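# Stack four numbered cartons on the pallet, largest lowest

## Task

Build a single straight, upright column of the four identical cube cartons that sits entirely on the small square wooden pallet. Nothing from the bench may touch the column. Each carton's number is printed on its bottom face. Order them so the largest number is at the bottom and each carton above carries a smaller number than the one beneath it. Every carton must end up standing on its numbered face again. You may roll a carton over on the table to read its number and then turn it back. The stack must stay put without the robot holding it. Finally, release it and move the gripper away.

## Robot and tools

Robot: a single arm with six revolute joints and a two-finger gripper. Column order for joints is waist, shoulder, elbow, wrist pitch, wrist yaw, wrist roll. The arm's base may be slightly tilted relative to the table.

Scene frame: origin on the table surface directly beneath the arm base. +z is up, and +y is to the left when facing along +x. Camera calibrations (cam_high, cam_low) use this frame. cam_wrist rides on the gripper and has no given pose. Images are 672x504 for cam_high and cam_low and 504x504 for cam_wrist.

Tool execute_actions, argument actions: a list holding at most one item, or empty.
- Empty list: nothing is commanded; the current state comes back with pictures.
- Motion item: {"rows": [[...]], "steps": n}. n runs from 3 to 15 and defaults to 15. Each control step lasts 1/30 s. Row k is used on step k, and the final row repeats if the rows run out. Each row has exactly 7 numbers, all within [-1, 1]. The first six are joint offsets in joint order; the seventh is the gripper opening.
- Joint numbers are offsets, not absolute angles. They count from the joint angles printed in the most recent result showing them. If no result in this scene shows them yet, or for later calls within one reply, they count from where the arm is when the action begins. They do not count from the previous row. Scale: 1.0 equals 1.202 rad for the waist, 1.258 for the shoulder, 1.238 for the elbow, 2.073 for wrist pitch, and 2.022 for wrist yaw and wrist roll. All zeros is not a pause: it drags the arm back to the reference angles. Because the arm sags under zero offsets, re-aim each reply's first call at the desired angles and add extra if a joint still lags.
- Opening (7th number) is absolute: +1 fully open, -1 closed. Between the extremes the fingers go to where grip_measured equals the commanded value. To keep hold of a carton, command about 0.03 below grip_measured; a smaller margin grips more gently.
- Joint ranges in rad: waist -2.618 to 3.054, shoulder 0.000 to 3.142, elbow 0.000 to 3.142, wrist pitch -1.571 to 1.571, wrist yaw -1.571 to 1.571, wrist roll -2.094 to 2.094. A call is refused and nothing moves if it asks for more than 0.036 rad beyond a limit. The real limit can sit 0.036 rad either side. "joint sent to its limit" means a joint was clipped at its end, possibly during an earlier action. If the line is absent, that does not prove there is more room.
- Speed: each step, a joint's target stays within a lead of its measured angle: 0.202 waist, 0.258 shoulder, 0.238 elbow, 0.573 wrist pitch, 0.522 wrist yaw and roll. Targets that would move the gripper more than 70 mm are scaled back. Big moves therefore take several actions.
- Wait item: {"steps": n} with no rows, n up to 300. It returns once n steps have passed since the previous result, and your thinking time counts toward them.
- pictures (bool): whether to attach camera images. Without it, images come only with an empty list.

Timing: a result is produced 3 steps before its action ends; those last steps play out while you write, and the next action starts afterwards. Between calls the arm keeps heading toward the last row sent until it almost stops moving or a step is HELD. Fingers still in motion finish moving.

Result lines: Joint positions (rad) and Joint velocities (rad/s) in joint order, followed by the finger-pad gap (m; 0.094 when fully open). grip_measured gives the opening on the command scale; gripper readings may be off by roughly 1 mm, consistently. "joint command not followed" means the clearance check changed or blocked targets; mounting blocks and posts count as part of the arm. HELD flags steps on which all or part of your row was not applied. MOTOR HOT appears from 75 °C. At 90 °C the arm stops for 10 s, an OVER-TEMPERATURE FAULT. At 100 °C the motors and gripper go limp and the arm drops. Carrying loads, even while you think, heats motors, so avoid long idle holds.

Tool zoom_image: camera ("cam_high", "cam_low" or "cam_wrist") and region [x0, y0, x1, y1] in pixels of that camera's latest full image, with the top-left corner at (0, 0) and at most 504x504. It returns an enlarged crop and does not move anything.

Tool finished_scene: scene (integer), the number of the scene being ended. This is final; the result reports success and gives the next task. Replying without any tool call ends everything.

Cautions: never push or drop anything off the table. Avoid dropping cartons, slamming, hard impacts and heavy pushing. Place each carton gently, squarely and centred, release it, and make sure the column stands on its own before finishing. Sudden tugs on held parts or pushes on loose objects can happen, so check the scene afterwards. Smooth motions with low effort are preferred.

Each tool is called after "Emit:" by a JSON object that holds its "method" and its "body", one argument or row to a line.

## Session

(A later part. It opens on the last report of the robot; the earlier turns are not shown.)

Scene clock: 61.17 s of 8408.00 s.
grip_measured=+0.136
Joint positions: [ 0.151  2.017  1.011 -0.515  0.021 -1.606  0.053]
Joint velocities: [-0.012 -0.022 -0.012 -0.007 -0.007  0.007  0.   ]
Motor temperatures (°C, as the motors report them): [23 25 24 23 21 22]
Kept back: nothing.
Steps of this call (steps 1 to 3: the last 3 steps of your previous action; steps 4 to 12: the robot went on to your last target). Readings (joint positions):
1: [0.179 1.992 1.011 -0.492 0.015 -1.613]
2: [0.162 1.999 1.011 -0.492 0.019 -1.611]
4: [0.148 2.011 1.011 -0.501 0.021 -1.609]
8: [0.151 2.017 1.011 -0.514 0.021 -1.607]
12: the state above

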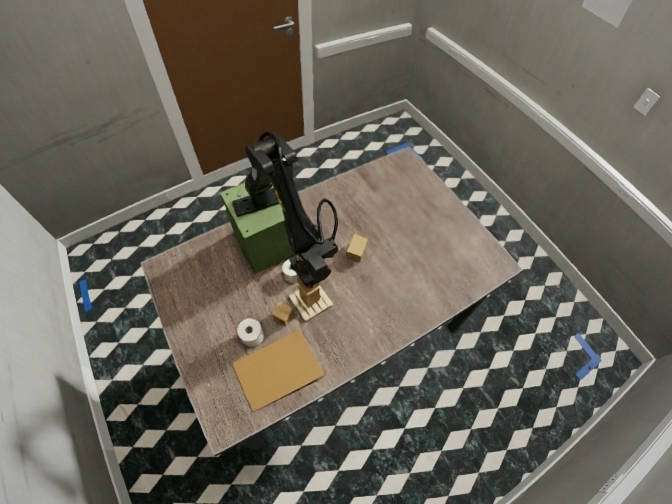

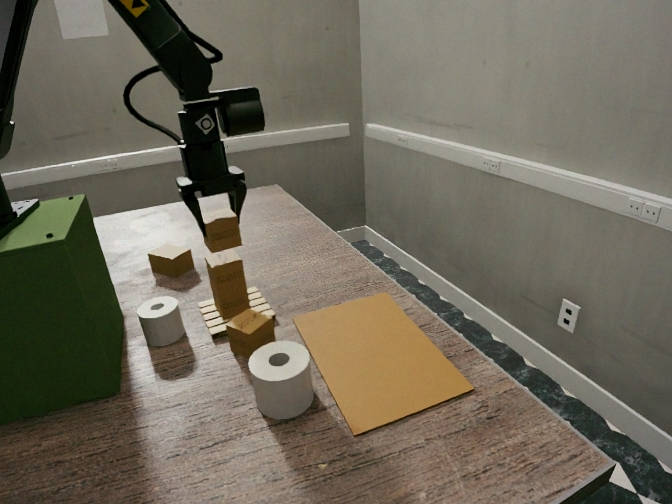

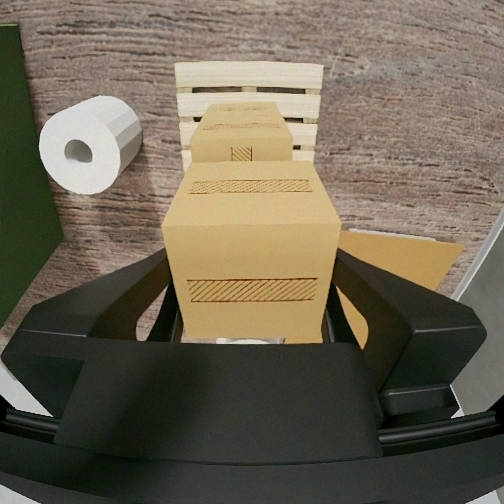

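Emit:
{"method": "execute_actions", "body": {
  "actions": [
    {"rows": [[0.005,0.006,-0.002,0.002,-0.006,0.004,0.1],[0.009,0.011,-0.006,0.006,-0.01,0.004,0.1],[0.011,0.016,-0.01,0.01,-0.013,0.004,0.1],[0.011,0.021,-0.013,0.014,-0.013,0.004,0.1],[0.011,0.026,-0.016,0.018,-0.013,0.004,0.1],[0.011,0.031,-0.019,0.022,-0.013,0.004,0.1],[0.011,0.036,-0.021,0.025,-0.013,0.004,0.1],[0.011,0.04,-0.023,0.027,-0.013,0.004,0.1],[0.011,0.043,-0.024,0.029,-0.013,0.004,0.1],[0.011,0.045,-0.024,0.03,-0.013,0.004,0.1],[0.011,0.046,-0.024,0.03,-0.013,0.004,0.1]], "steps": 13}
  ]
}}

Emit:
{"method": "execute_actions", "body": {
  "actions": [
    {"steps": 10}
  ],
  "pictures": true
}}

Emit:
{"method": "zoom_image", "body": {
  "camera": "cam_wrist",
  "region": [150, 100, 350, 250]
}}

Emit:
{"method": "zoom_image", "body": {
  "camera": "cam_low",
  "region": [170, 190, 300, 320]
}}

Scene clock: 61.73 s of 8408.00 s.
grip_measured=+0.136
Joint positions: [ 0.156  2.054  1.003 -0.477  0.015 -1.604  0.053]
Joint velocities: [-0.022  0.164 -0.115  0.066 -0.007  0.051 -0.001]
Motor temperatures (°C, as the motors report them): [23 25 24 23 21 22]
Steps of this call (steps 1 to 7: the robot went on to your last target; steps 8 to 17: the first 10 steps of this action). Readings (joint positions):
8: [0.151 2.017 1.011 -0.515 0.021 -1.605]
9: [0.151 2.017 1.011 -0.515 0.021 -1.605]
11: [0.152 2.018 1.011 -0.512 0.019 -1.605]
15: [0.156 2.041 1.009 -0.489 0.015 -1.604]
17: the state above

Scene clock: 62.07 s of 8408.00 s.
grip_measured=+0.136
Joint positions: [ 0.156  2.068  0.993 -0.468  0.014 -1.604  0.053]
Joint velocities: [ 0.012  0.007 -0.007  0.022 -0.066  0.007 -0.   ]
Motor temperatures (°C, as the motors report them): [23 25 24 23 21 22]
Kept back: nothing.
Steps of this call (steps 1 to 3: the last 3 steps of your previous action; steps 4 to 10: the robot went on to your last target). Readings (joint positions):
1: [0.156 2.059 1.000 -0.475 0.015 -1.604]
2: [0.156 2.063 0.997 -0.474 0.015 -1.604]
4: [0.156 2.068 0.993 -0.474 0.015 -1.604]
8: [0.156 2.068 0.993 -0.470 0.014 -1.604]
10: the state above

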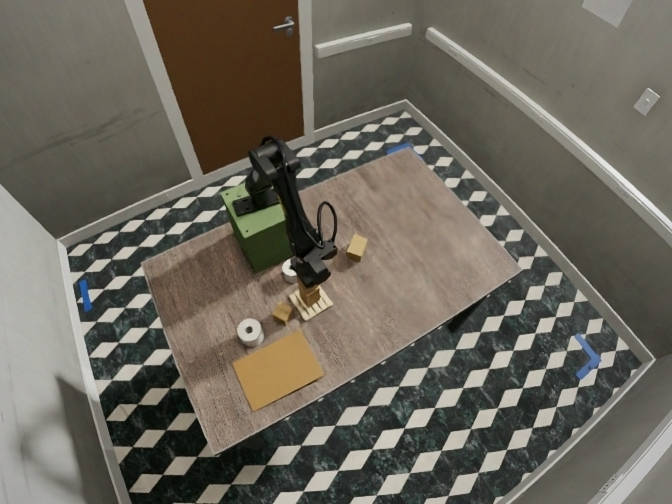

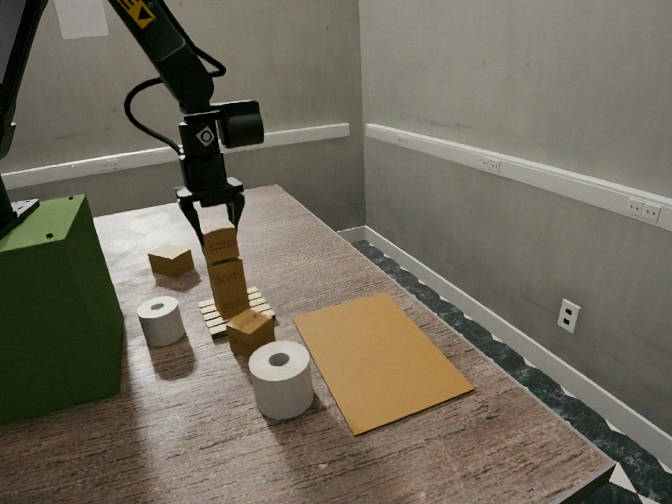

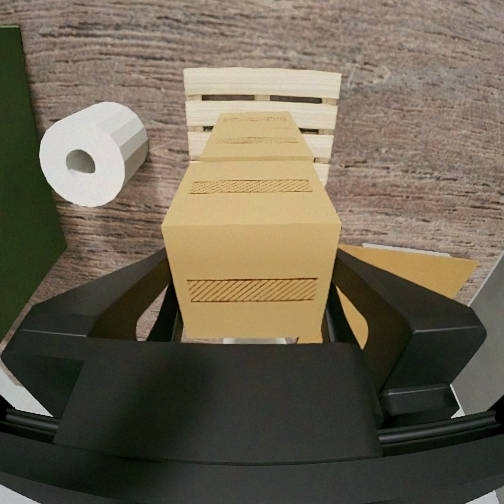

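Region (150, 100, 350, 250) of cam_wrist's 504x504 image, scaled by 2.520, with more detail than that image has; it fills the top 378 rows of this view, and the rest is white.

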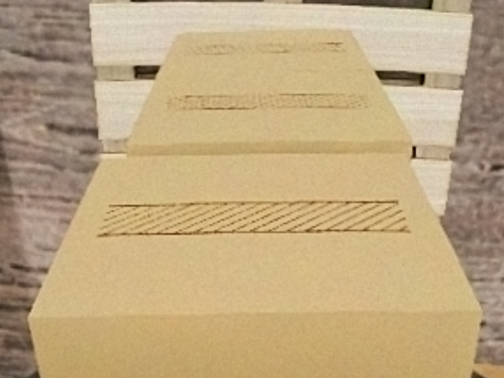

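Region (170, 190, 300, 320) of cam_low's 672x504 image, scaled by 3.877, with more detail than that image has.

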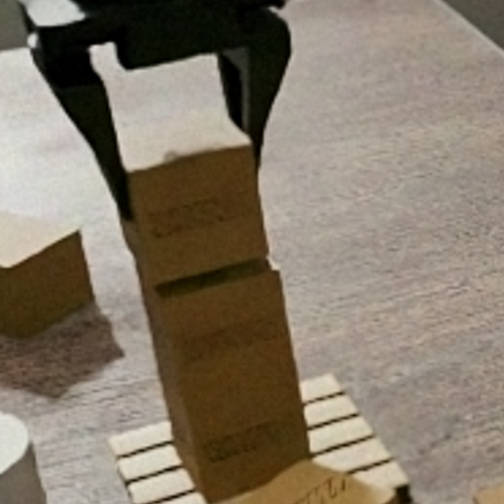

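Emit:
{"method": "execute_actions", "body": {
  "actions": [
    {"rows": [[-0.004,0.006,0,0.009,-0.008,0.003,0.1],[-0.007,0.009,0,0.012,-0.008,0.003,0.1],[-0.009,0.012,0,0.015,-0.008,0.003,0.1],[-0.009,0.015,0,0.017,-0.008,0.003,0.1],[-0.009,0.018,0,0.019,-0.008,0.003,0.1],[-0.009,0.02,0,0.019,-0.008,0.003,0.1],[-0.009,0.022,0,0.019,-0.008,0.003,0.1]], "steps": 12}
  ]
}}

Emit:
{"method": "execute_actions", "body": {
  "actions": [
    {"steps": 8}
  ],
  "pictures": true
}}

Emit:
{"method": "zoom_image", "body": {
  "camera": "cam_wrist",
  "region": [150, 100, 350, 250]
}}

Emit:
{"method": "zoom_image", "body": {
  "camera": "cam_low",
  "region": [170, 190, 300, 320]
}}

Scene clock: 103.50 s of 8408.00 s.
grip_measured=+0.136
Joint positions: [ 0.156  2.079  0.993 -0.444  0.014 -1.604  0.053]
Joint velocities: [ 0.002  0.105  0.002 -0.051  0.051 -0.037 -0.001]
Motor temperatures (°C, as the motors report them): [23 25 24 23 21 22]
Steps of this call (steps 1 to 30: the robot went on to your last target; steps 31 to 100: nothing new was sent; then 37.80 s passed at rest; steps 101 to 109: the first 9 steps of this action). Readings (joint positions):
101: [0.156 2.068 0.993 -0.464 0.014 -1.604]
102: [0.156 2.068 0.993 -0.464 0.014 -1.604]
104: [0.156 2.068 0.993 -0.459 0.014 -1.604]
108: [0.156 2.075 0.993 -0.445 0.014 -1.604]
109: the state above

Scene clock: 103.77 s of 8408.00 s.
grip_measured=+0.136
Joint positions: [ 0.156  2.085  0.993 -0.442  0.014 -1.604  0.053]
Joint velocities: [-0.012 -0.007  0.002 -0.051  0.007 -0.037 -0.001]
Motor temperatures (°C, as the motors report them): [23 25 24 23 21 22]
Kept back: nothing.
Steps of this call (steps 1 to 3: the last 3 steps of your previous action; steps 4 to 8: the robot went on to your last target). Readings (joint positions):
1: [0.156 2.082 0.993 -0.443 0.014 -1.604]
2: [0.156 2.084 0.993 -0.443 0.014 -1.604]
4: [0.156 2.085 0.993 -0.443 0.014 -1.604]
8: the state above

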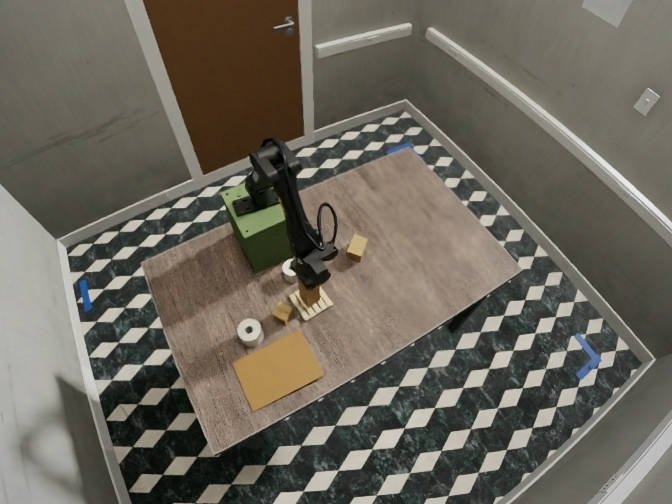

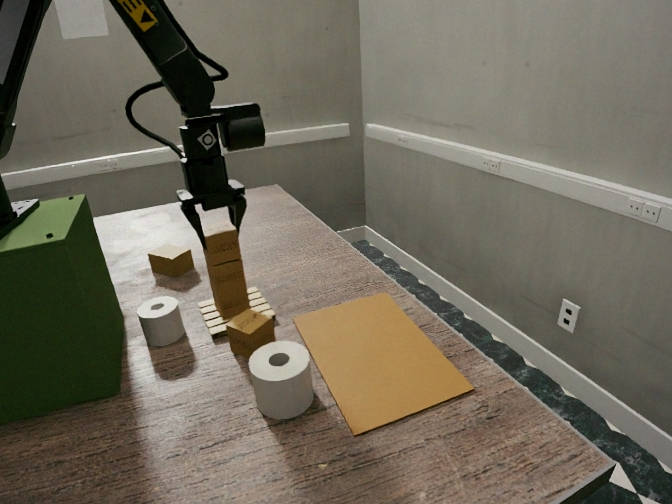

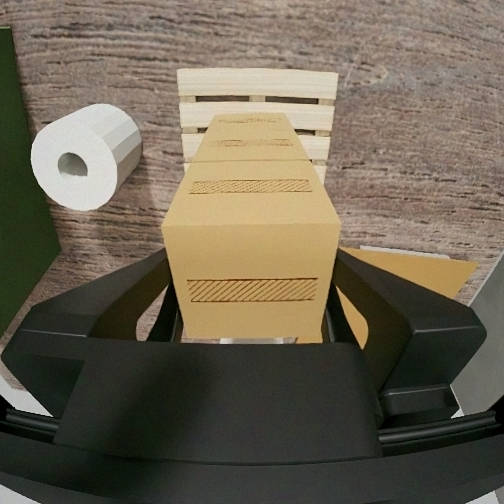

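Region (150, 100, 350, 250) of cam_wrist's 504x504 image, scaled by 2.520, with more detail than that image has; it fills the top 378 rows of this view, and the rest is white.

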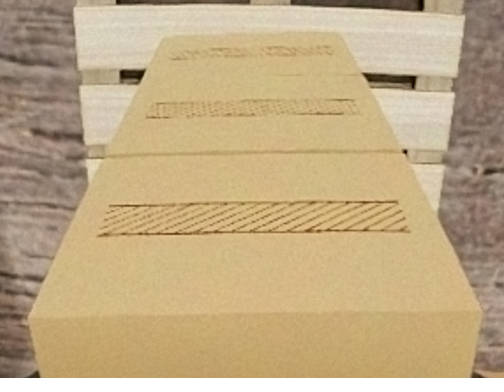

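Region (170, 190, 300, 320) of cam_low's 672x504 image, scaled by 3.877, with more detail than that image has.

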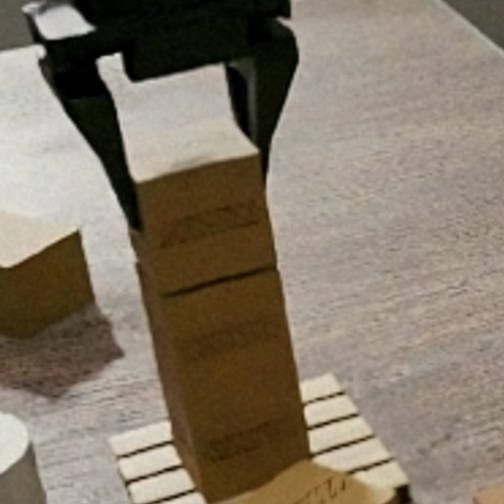

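Emit:
{"method": "execute_actions", "body": {
  "actions": [
    {"rows": [[-0.005,0.009,0,0.007,-0.008,0.003,0.1],[-0.005,0.012,0,0.008,-0.008,0.003,0.1],[-0.005,0.014,0,0.008,-0.008,0.003,0.1],[-0.005,0.016,0,0.008,-0.008,0.003,0.1]], "steps": 12}
  ],
  "pictures": true
}}

Emit:
{"method": "zoom_image", "body": {
  "camera": "cam_low",
  "region": [170, 190, 300, 320]
}}

Scene clock: 104.20 s of 8408.00 s.
grip_measured=+0.136
Joint positions: [ 0.156  2.085  0.993 -0.439  0.014 -1.604  0.053]
Joint velocities: [-0.017 -0.007 -0.002 -0.007  0.022 -0.022 -0.   ]
Motor temperatures (°C, as the motors report them): [23 25 24 23 21 22]
Steps of this call (steps 1 to 4: the robot went on to your last target; steps 5 to 13: the first 9 steps of this action). Readings (joint positions):
5: [0.156 2.085 0.993 -0.441 0.014 -1.604]
6: [0.156 2.085 0.993 -0.441 0.014 -1.604]
8: [0.156 2.085 0.993 -0.440 0.014 -1.604]
12: [0.156 2.085 0.993 -0.439 0.014 -1.604]
13: the state above

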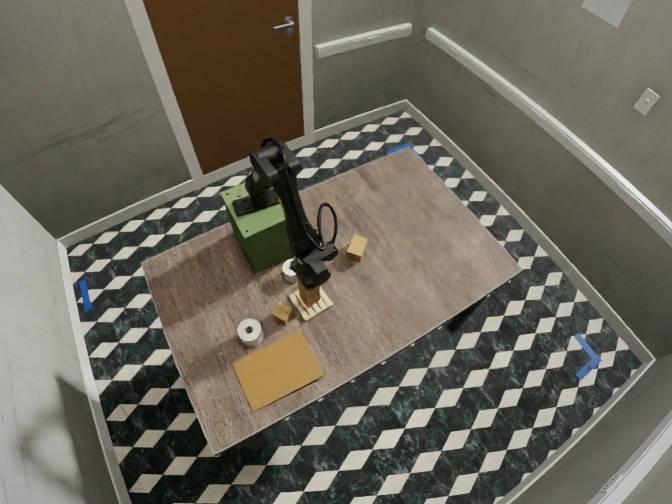

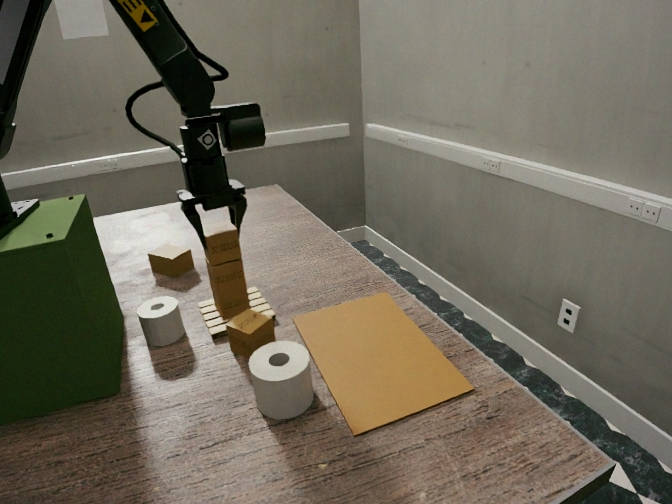

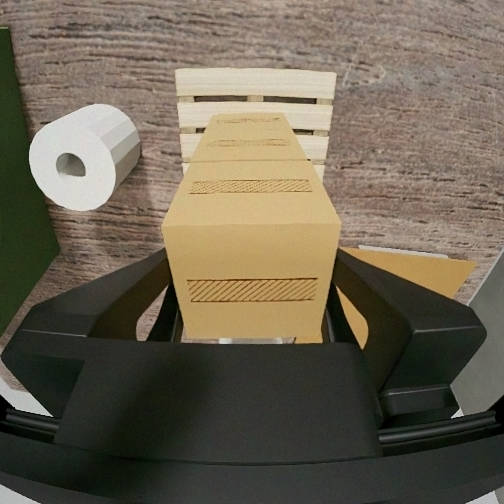

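Region (170, 190, 300, 320) of cam_low's 672x504 image, scaled by 3.877, with more detail than that image has.

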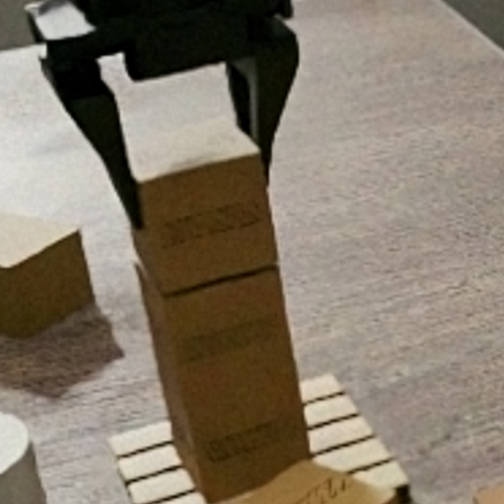

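Emit:
{"method": "execute_actions", "body": {
  "actions": [
    {"rows": [[-0.005,0.018,0,0,-0.008,0.003,0.1],[-0.005,0.02,0,0,-0.008,0.003,0.1],[-0.005,0.02,0,0,-0.008,0.003,0.1],[-0.005,0.018,0,0,-0.008,0.003,0.1],[-0.005,0.015,0,0,-0.008,0.003,0.1]], "steps": 11}
  ],
  "pictures": true
}}

Emit:
{"method": "zoom_image", "body": {
  "camera": "cam_low",
  "region": [170, 190, 300, 320]
}}

Scene clock: 105.70 s of 8408.00 s.
grip_measured=+0.136
Joint positions: [ 0.156  2.095  0.993 -0.438  0.014 -1.604  0.053]
Joint velocities: [-0.012  0.012 -0.017 -0.022  0.095 -0.022  0.001]
Motor temperatures (°C, as the motors report them): [23 25 24 23 21 22]
Steps of this call (steps 1 to 3: the last 3 steps of your previous action; steps 4 to 15: the robot went on to your last target; steps 16 to 37: nothing new was sent; steps 38 to 45: the first 8 steps of this action). Readings (joint positions):
38: [0.156 2.085 0.993 -0.438 0.014 -1.604]
39: [0.156 2.087 0.993 -0.438 0.014 -1.604]
41: [0.156 2.092 0.993 -0.438 0.014 -1.604]
45: the state above

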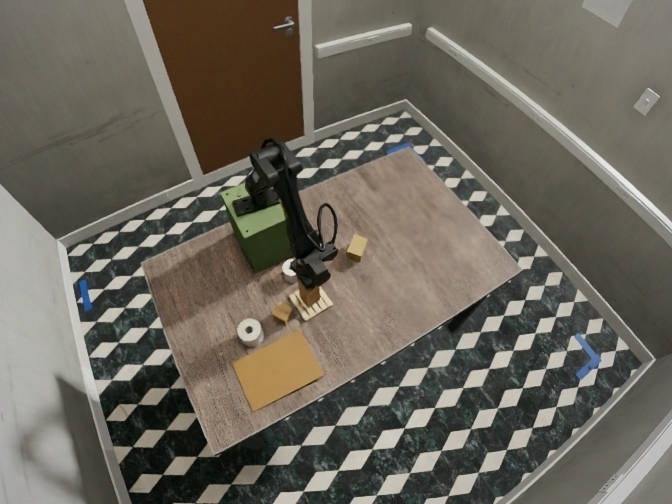

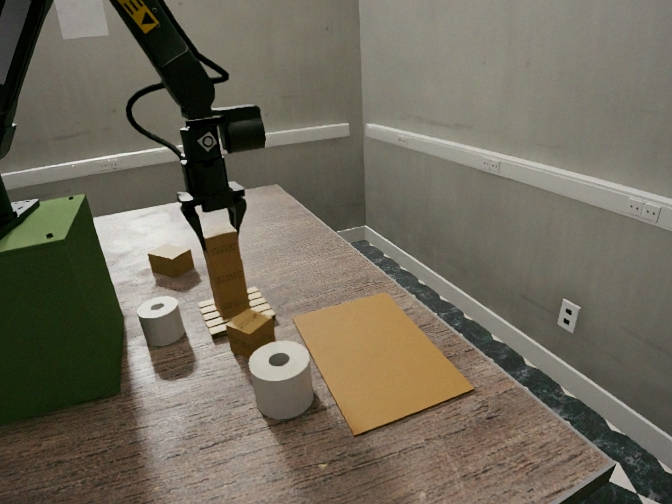

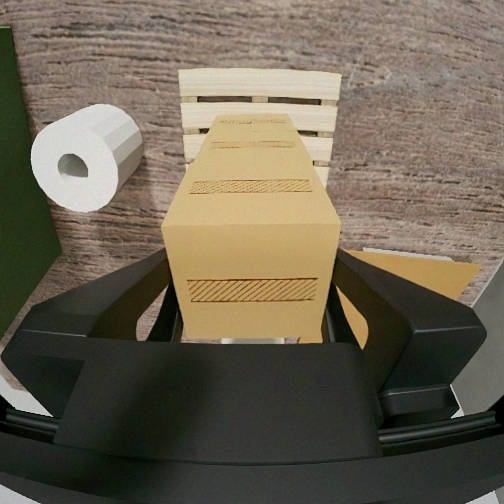

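Region (170, 190, 300, 320) of cam_low's 672x504 image, scaled by 3.877, with more detail than that image has.

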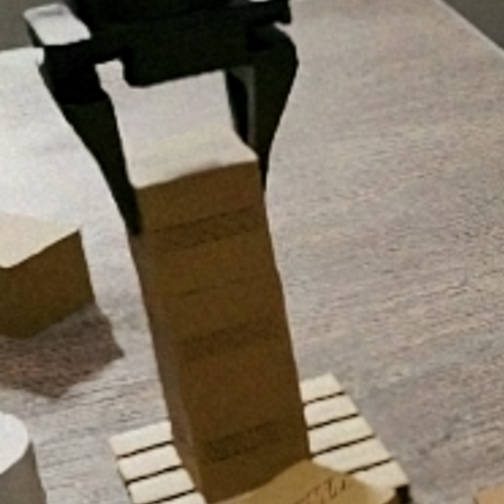

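Emit:
{"method": "execute_actions", "body": {
  "actions": [
    {"rows": [[0,0,0.005,0,0,0,0.16],[0,-0.005,0.01,-0.004,0,0,0.26],[0,-0.012,0.015,-0.009,0,0,0.4],[0,-0.022,0.02,-0.016,0,0,0.52],[0,-0.036,0.025,-0.027,0,0,0.62],[0,-0.052,0.03,-0.04,0,0,0.65],[0,-0.069,0.035,-0.053,0,0,0.65],[0,-0.086,0.04,-0.066,0,0,0.65],[-0.004,-0.101,0.045,-0.078,0,0,0.65],[-0.012,-0.113,0.05,-0.087,0,0,0.65],[-0.026,-0.121,0.054,-0.094,0,0.01,0.65],[-0.045,-0.126,0.058,-0.098,0,0.04,0.65],[-0.068,-0.127,0.062,-0.1,0,0.09,0.65],[-0.095,-0.127,0.066,-0.1,0,0.15,0.65],[-0.124,-0.127,0.07,-0.1,0,0.22,0.65]], "steps": 15}
  ]
}}

Scene clock: 106.73 s of 8408.00 s.
grip_measured=+0.648
Joint positions: [ 0.146  1.98   1.028 -0.559  0.015 -1.59   0.077]
Joint velocities: [-0.242 -0.51   0.291 -0.359 -0.081  0.432 -0.   ]
Motor temperatures (°C, as the motors report them): [23 25 24 23 21 22]
Steps of this call (steps 1 to 3: the last 3 steps of your previous action; steps 4 to 15: the robot went on to your last target; steps 16 to 19: nothing new was sent; steps 20 to 31: the first 12 steps of this action). Readings (joint positions):
20: [0.156 2.095 0.993 -0.438 0.014 -1.604]
21: [0.156 2.095 0.993 -0.438 0.015 -1.604]
23: [0.156 2.095 0.993 -0.439 0.015 -1.604]
27: [0.156 2.061 0.997 -0.487 0.015 -1.604]
31: the state above

Emit:
{"method": "execute_actions", "body": {
  "actions": [
    {"rows": [[-0.135,-0.036,0.044,-0.041,-0.004,0.28,0.65],[-0.157,-0.036,0.046,-0.041,-0.008,0.34,0.65],[-0.18,-0.034,0.048,-0.039,-0.011,0.4,0.65],[-0.202,-0.028,0.05,-0.034,-0.013,0.46,0.65],[-0.222,-0.018,0.052,-0.026,-0.013,0.52,0.65],[-0.238,-0.004,0.054,-0.016,-0.013,0.58,0.65],[-0.25,0.014,0.056,-0.005,-0.013,0.64,0.65],[-0.259,0.035,0.058,0.008,-0.013,0.7,0.65],[-0.264,0.058,0.06,0.021,-0.013,0.76,0.65],[-0.267,0.083,0.061,0.035,-0.013,0.82,0.65],[-0.268,0.108,0.062,0.049,-0.013,0.87,0.65],[-0.268,0.133,0.062,0.063,-0.013,0.92,0.65],[-0.268,0.157,0.062,0.076,-0.013,0.96,0.65],[-0.268,0.179,0.062,0.088,-0.013,1.0,0.65],[-0.268,0.198,0.062,0.098,-0.013,1.0,0.65]], "steps": 15}
  ]
}}

Scene clock: 107.33 s of 8408.00 s.
grip_measured=+0.648
Joint positions: [-0.18   2.068  1.089 -0.524  0.007 -0.235  0.077]
Joint velocities: [-0.085  0.94   0.042  0.667  0.007  2.923 -0.001]
Motor temperatures (°C, as the motors report them): [23 25 24 23 21 22]
Steps of this call (steps 1 to 3: the last 3 steps of your previous action; steps 4 to 6: the robot went on to your last target; steps 7 to 18: the first 12 steps of this action). Readings (joint positions):
7: [-0.004 1.947 1.064 -0.594 0.021 -1.258]
8: [-0.016 1.947 1.064 -0.600 0.020 -1.193]
10: [-0.044 1.947 1.064 -0.607 0.013 -1.030]
14: [-0.133 1.966 1.072 -0.599 0.007 -0.638]
18: the state above

Emit:
{"method": "execute_actions", "body": {
  "actions": [
    {"rows": [[0,0.138,0,0.086,-0.009,0.4,0.65],[0,0.149,0,0.091,-0.009,0.44,0.65],[0,0.159,0,0.095,-0.009,0.47,0.65],[0,0.167,0,0.098,-0.009,0.485,0.65],[0,0.173,0,0.1,-0.009,0.49,0.65],[0,0.177,0,0.101,-0.009,0.485,0.65],[0,0.178,0,0.101,-0.009,0.48,0.65],[0,0.178,0,0.101,-0.009,0.474,0.65]], "steps": 15}
  ]
}}

Emit:
{"method": "execute_actions", "body": {
  "actions": [
    {"steps": 7}
  ],
  "pictures": true
}}

Scene clock: 107.90 s of 8408.00 s.
grip_measured=+0.649
Joint positions: [-0.18   2.28   1.09  -0.346 -0.007  0.68   0.077]
Joint velocities: [-0.012 -0.012  0.002  0.037 -0.051  0.227  0.001]
Motor temperatures (°C, as the motors report them): [23 25 24 23 21 22]
Steps of this call (steps 1 to 3: the last 3 steps of your previous action; steps 4 to 5: the robot went on to your last target; steps 6 to 17: the first 12 steps of this action). Readings (joint positions):
6: [-0.180 2.239 1.090 -0.423 -0.000 0.261]
7: [-0.180 2.249 1.090 -0.416 -0.001 0.336]
9: [-0.180 2.260 1.090 -0.394 -0.003 0.475]
13: [-0.180 2.275 1.090 -0.358 -0.005 0.627]
17: the state above

Scene clock: 108.13 s of 8408.00 s.
grip_measured=+0.649
Joint positions: [-0.18   2.28   1.09  -0.337 -0.009  0.709  0.077]
Joint velocities: [-0.022 -0.007 -0.002  0.022 -0.007  0.037 -0.001]
Motor temperatures (°C, as the motors report them): [23 25 24 23 21 22]
Kept back: nothing.
Steps of this call (steps 1 to 3: the last 3 steps of your previous action; steps 4 to 7: the robot went on to your last target). Readings (joint positions):
1: [-0.180 2.280 1.090 -0.344 -0.008 0.687]
2: [-0.180 2.280 1.090 -0.342 -0.008 0.694]
4: [-0.180 2.280 1.090 -0.340 -0.008 0.702]
7: the state above

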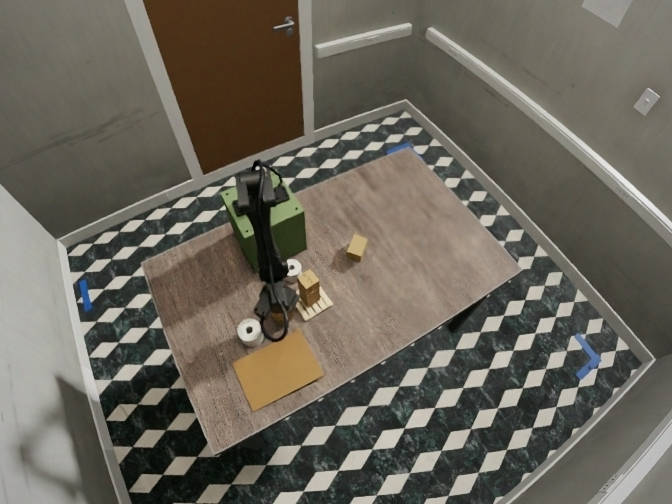

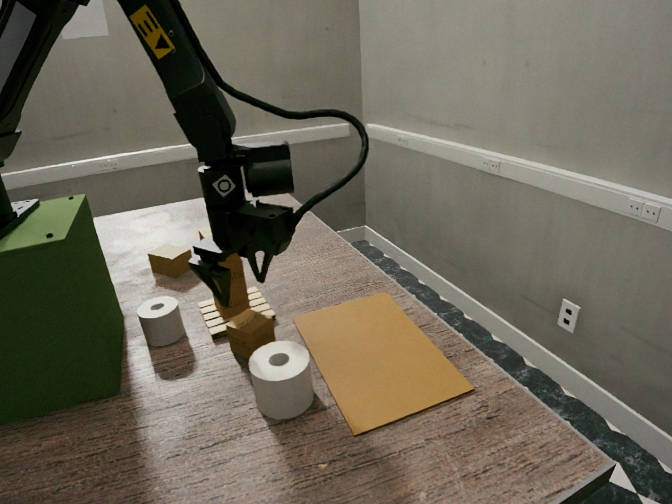

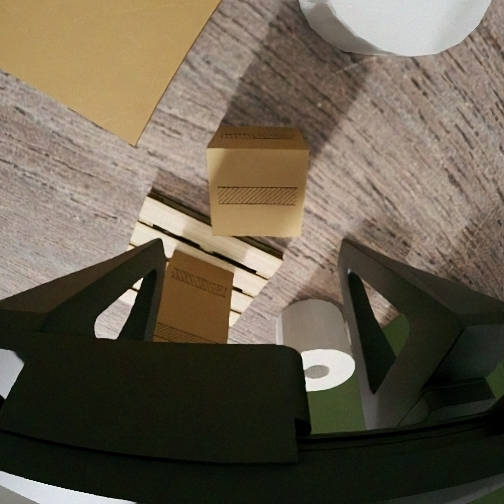

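Emit:
{"method": "execute_actions", "body": {
  "actions": [
    {"rows": [[0,0.014,0.012,0.012,0.005,0.007,0.62],[0,0.028,0.017,0.019,0.008,0.007,0.62],[0,0.046,0.022,0.028,0.01,0.007,0.62],[0,0.068,0.027,0.038,0.01,0.007,0.62],[0,0.092,0.033,0.048,0.01,0.007,0.62],[0,0.116,0.04,0.058,0.01,0.007,0.62],[0,0.139,0.048,0.068,0.01,0.007,0.62],[0,0.16,0.056,0.077,0.01,0.007,0.62],[0,0.178,0.063,0.084,0.01,0.007,0.62],[0,0.193,0.069,0.09,0.01,0.007,0.62],[0,0.205,0.074,0.094,0.01,0.007,0.62],[0,0.213,0.077,0.097,0.01,0.007,0.62],[0,0.219,0.079,0.098,0.01,0.007,0.62],[0,0.222,0.08,0.099,0.01,0.007,0.62],[0,0.224,0.08,0.099,0.01,0.007,0.62]], "steps": 15}
  ]
}}

Emit:
{"method": "execute_actions", "body": {
  "actions": [
    {"steps": 11}
  ],
  "pictures": true
}}

Scene clock: 108.67 s of 8408.00 s.
grip_measured=+0.622
Joint positions: [-0.18   2.52   1.152 -0.202 -0.005  0.716  0.076]
Joint velocities: [-0.002  0.589  0.056  0.3   -0.095  0.051  0.001]
Motor temperatures (°C, as the motors report them): [23 25 24 23 21 22]
Steps of this call (steps 1 to 4: the robot went on to your last target; steps 5 to 16: the first 12 steps of this action). Readings (joint positions):
5: [-0.180 2.280 1.090 -0.336 -0.009 0.714]
6: [-0.180 2.282 1.090 -0.334 -0.009 0.715]
8: [-0.180 2.301 1.095 -0.318 -0.007 0.715]
12: [-0.180 2.409 1.128 -0.256 -0.005 0.716]
16: the state above

Scene clock: 109.03 s of 8408.00 s.
grip_measured=+0.622
Joint positions: [-0.18   2.562  1.167 -0.158 -0.004  0.716  0.076]
Joint velocities: [-0.012  0.012 -0.007  0.139 -0.051 -0.022  0.   ]
Motor temperatures (°C, as the motors report them): [23 25 24 23 21 22]
Kept back: nothing.
Steps of this call (steps 1 to 3: the last 3 steps of your previous action; steps 4 to 11: the robot went on to your last target). Readings (joint positions):
1: [-0.180 2.538 1.154 -0.194 -0.005 0.716]
2: [-0.180 2.550 1.154 -0.189 -0.005 0.716]
4: [-0.180 2.562 1.155 -0.183 -0.005 0.716]
8: [-0.180 2.562 1.162 -0.169 -0.004 0.716]
11: the state above

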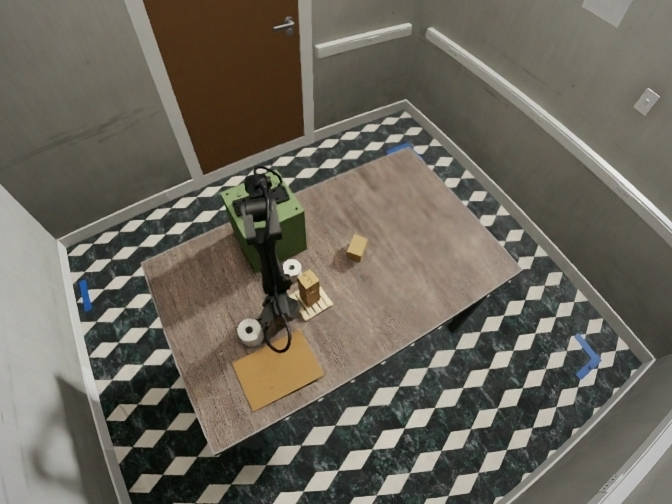

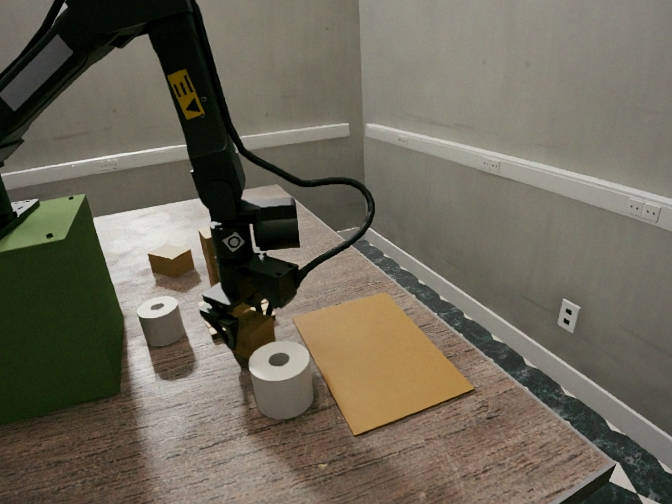

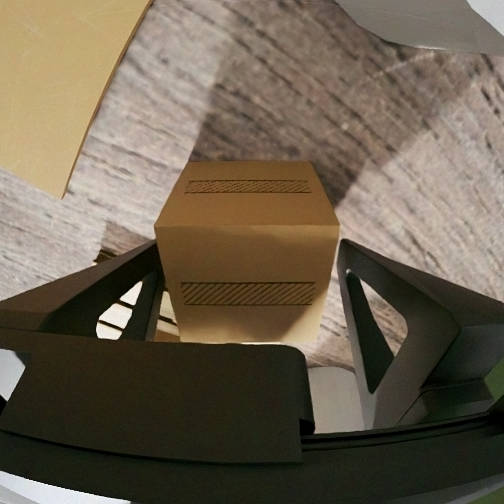

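Emit:
{"method": "execute_actions", "body": {
  "actions": [
    {"rows": [[0,0,0.015,0.012,0.005,0,0.55],[0,0,0.015,0.012,0.005,0,0.48],[0,0,0.015,0.012,0.005,0,0.41],[0,0,0.015,0.012,0.005,0,0.34],[0,0,0.015,0.012,0.005,0,0.28],[0,0,0.015,0.012,0.005,0,0.23],[0,0,0.015,0.012,0.005,0,0.19],[0,0,0.015,0.012,0.005,0,0.16],[0,0,0.015,0.012,0.005,0,0.13],[0,0,0.015,0.012,0.005,0,0.11],[0,0,0.015,0.012,0.005,0,0.1]], "steps": 15}
  ],
  "pictures": true
}}

Scene clock: 109.53 s of 8408.00 s.
grip_measured=+0.135
Joint positions: [-0.18   2.562  1.167 -0.153 -0.004  0.716  0.053]
Joint velocities: [ 0.012 -0.007  0.012 -0.022  0.007 -0.037 -0.001]
Motor temperatures (°C, as the motors report them): [23 25 24 23 21 22]
Steps of this call (steps 1 to 3: the robot went on to your last target; steps 4 to 15: the first 12 steps of this action). Readings (joint positions):
4: [-0.180 2.562 1.167 -0.154 -0.004 0.716]
5: [-0.180 2.562 1.167 -0.154 -0.004 0.716]
7: [-0.180 2.562 1.167 -0.154 -0.004 0.716]
11: [-0.180 2.562 1.167 -0.154 -0.004 0.716]
15: the state above

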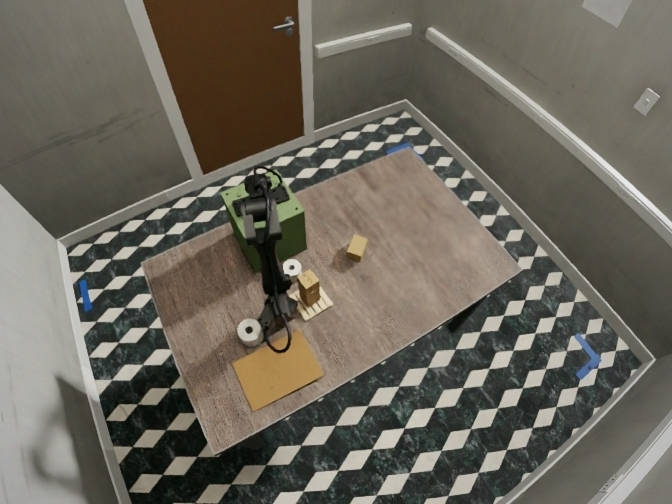

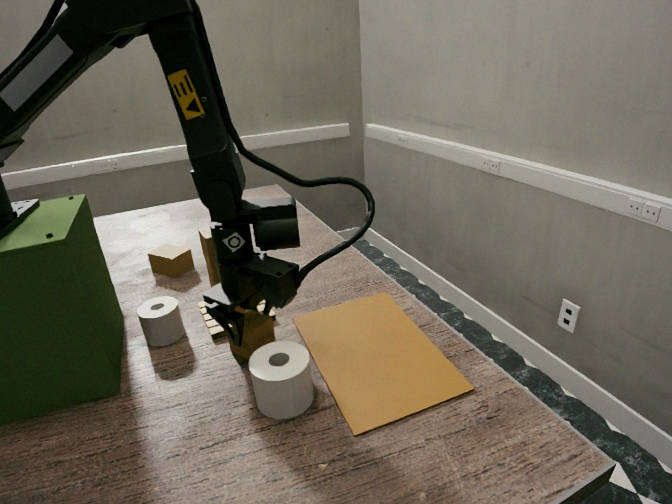

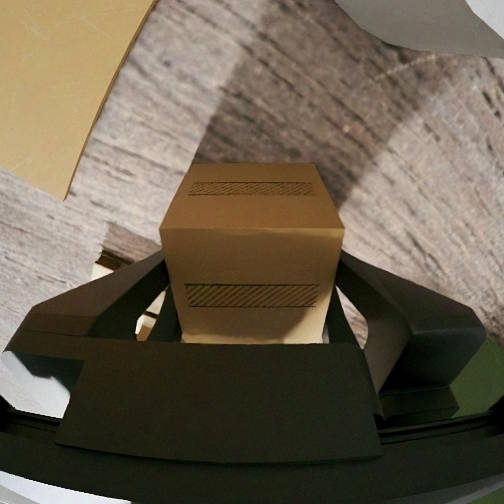

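Emit:
{"method": "execute_actions", "body": {
  "actions": [
    {"rows": [[0,-0.022,-0.002,-0.006,0.005,0,0.1],[0,-0.036,-0.008,-0.014,0.005,0,0.1],[0,-0.056,-0.016,-0.024,0.005,0,0.1],[0,-0.082,-0.025,-0.037,0.005,0,0.1],[0,-0.113,-0.035,-0.052,0.005,0,0.1],[0,-0.148,-0.045,-0.069,0.005,0,0.1],[0,-0.186,-0.054,-0.088,0.005,0,0.1],[0,-0.226,-0.062,-0.109,0.005,0,0.1],[0,-0.267,-0.069,-0.131,0.005,-0.01,0.1],[0,-0.308,-0.074,-0.154,0.005,-0.03,0.1],[0,-0.349,-0.078,-0.177,0.005,-0.06,0.1],[0,-0.389,-0.081,-0.2,0.005,-0.095,0.1],[0,-0.427,-0.083,-0.221,0.005,-0.135,0.1],[0,-0.462,-0.085,-0.24,0.005,-0.175,0.1],[0,-0.492,-0.086,-0.256,0.005,-0.215,0.1]], "steps": 15}
  ]
}}

Scene clock: 110.37 s of 8408.00 s.
grip_measured=+0.135
Joint positions: [-0.18   2.191  1.086 -0.397 -0.004  0.658  0.053]
Joint velocities: [-0.002 -1.624 -0.056 -1.062  0.051 -0.857  0.   ]
Motor temperatures (°C, as the motors report them): [23 25 24 23 21 22]
Steps of this call (steps 1 to 3: the last 3 steps of your previous action; steps 4 to 13: the robot went on to your last target; steps 14 to 25: the first 12 steps of this action). Readings (joint positions):
14: [-0.180 2.562 1.167 -0.153 -0.004 0.716]
15: [-0.180 2.560 1.167 -0.155 -0.004 0.716]
17: [-0.180 2.542 1.161 -0.170 -0.004 0.716]
21: [-0.180 2.407 1.112 -0.258 -0.004 0.716]
25: the state above

Emit:
{"method": "execute_actions", "body": {
  "actions": [
    {"rows": [[0.004,-0.215,-0.021,-0.148,0.004,-0.215,0.1],[0.014,-0.232,-0.021,-0.156,0.004,-0.243,0.1],[0.031,-0.245,-0.021,-0.162,0.004,-0.268,0.1],[0.054,-0.254,-0.021,-0.166,0.004,-0.29,0.1],[0.082,-0.259,-0.021,-0.169,0.004,-0.308,0.1],[0.113,-0.259,-0.021,-0.169,0.004,-0.322,0.1],[0.145,-0.259,-0.021,-0.169,0.004,-0.333,0.1],[0.176,-0.259,-0.021,-0.169,0.004,-0.34,0.1],[0.204,-0.259,-0.021,-0.169,0.004,-0.345,0.1],[0.228,-0.259,-0.021,-0.169,0.004,-0.347,0.1],[0.248,-0.259,-0.021,-0.169,0.004,-0.347,0.1],[0.262,-0.259,-0.021,-0.169,0.004,-0.347,0.1],[0.271,-0.259,-0.021,-0.169,0.004,-0.347,0.1],[0.277,-0.259,-0.021,-0.169,0.004,-0.347,0.1],[0.279,-0.259,-0.021,-0.169,0.004,-0.347,0.1]], "steps": 15}
  ]
}}

Emit:
{"method": "execute_actions", "body": {
  "actions": [
    {"steps": 12}
  ],
  "pictures": true
}}

Scene clock: 111.03 s of 8408.00 s.
grip_measured=+0.135
Joint positions: [ 0.102  1.892  1.066 -0.715  0.004  0.018  0.053]
Joint velocities: [ 0.872 -0.027  0.002 -0.007 -0.051 -0.388  0.   ]
Motor temperatures (°C, as the motors report them): [23 25 24 23 21 22]
Steps of this call (steps 1 to 3: the last 3 steps of your previous action; steps 4 to 8: the robot went on to your last target; steps 9 to 20: the first 12 steps of this action). Readings (joint positions):
9: [-0.180 1.929 1.081 -0.608 -0.004 0.338]
10: [-0.180 1.929 1.077 -0.627 -0.004 0.307]
12: [-0.167 1.924 1.070 -0.664 -0.000 0.235]
16: [-0.055 1.899 1.066 -0.710 0.008 0.100]
20: the state above

Scene clock: 111.43 s of 8408.00 s.
grip_measured=+0.135
Joint positions: [ 0.162  1.892  1.066 -0.731 -0.002 -0.034  0.053]
Joint velocities: [-0.012 -0.002 -0.002 -0.037  0.037 -0.081  0.   ]
Motor temperatures (°C, as the motors report them): [23 25 24 23 21 22]
Kept back: nothing.
Steps of this call (steps 1 to 3: the last 3 steps of your previous action; steps 4 to 12: the robot went on to your last target). Readings (joint positions):
1: [0.128 1.892 1.066 -0.717 0.001 0.007]
2: [0.147 1.892 1.066 -0.720 -0.001 -0.003]
4: [0.163 1.892 1.066 -0.724 -0.003 -0.016]
8: [0.162 1.892 1.066 -0.729 -0.002 -0.028]
12: the state above

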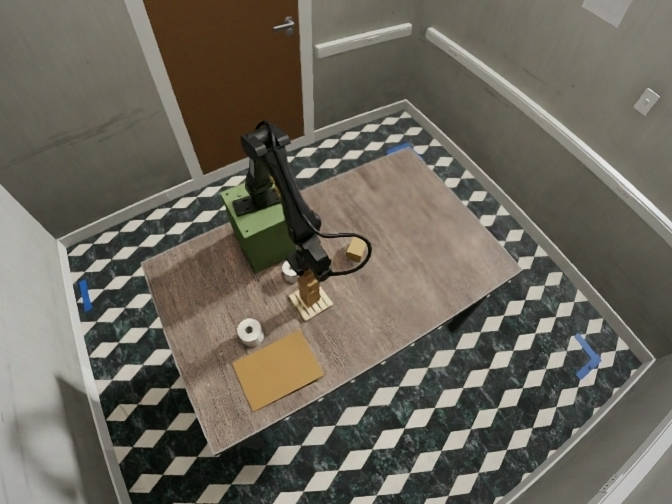

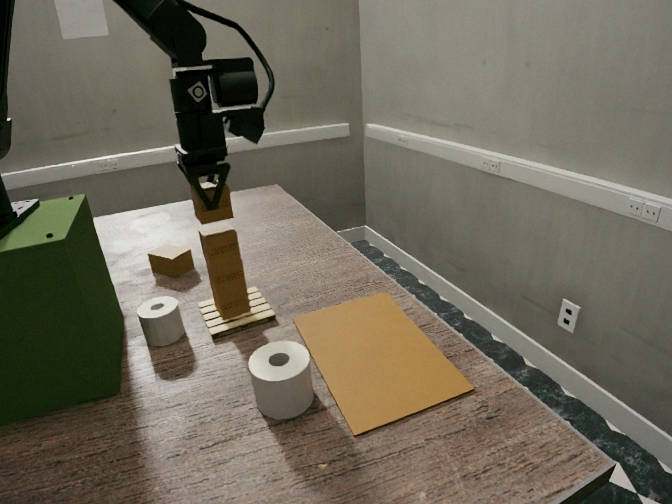

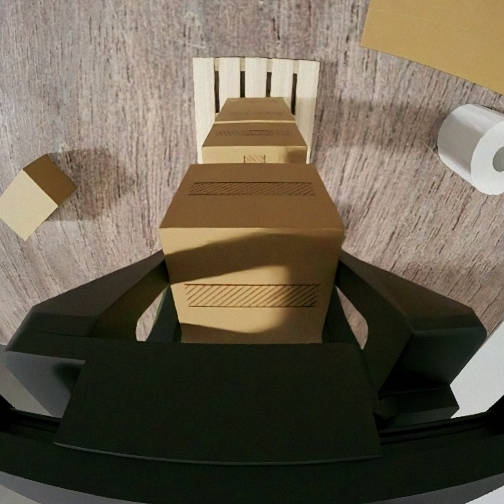

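Emit:
{"method": "zoom_image", "body": {
  "camera": "cam_wrist",
  "region": [170, 80, 340, 240]
}}

Emit:
{"method": "zoom_image", "body": {
  "camera": "cam_low",
  "region": [140, 160, 310, 340]
}}

Region (170, 80, 340, 240) of cam_wrist's 504x504 image, scaled by 2.965, with more detail than that image has; it fills the top 474 rows of this view, and the rest is white.

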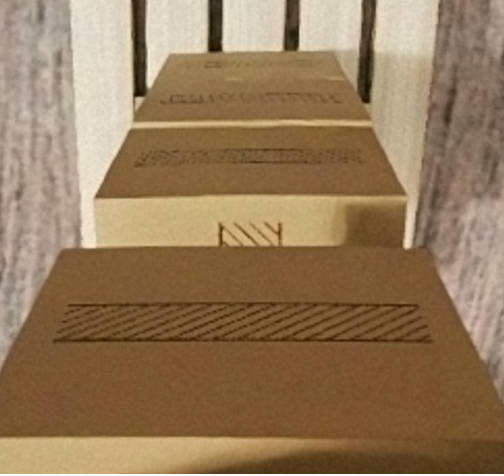

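Region (140, 160, 310, 340) of cam_low's 672x504 image, scaled by 2.800, with more detail than that image has.

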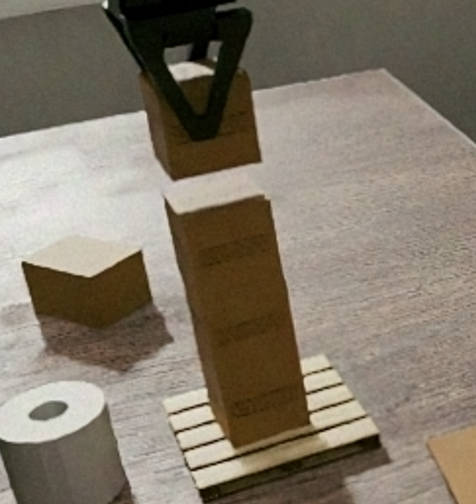

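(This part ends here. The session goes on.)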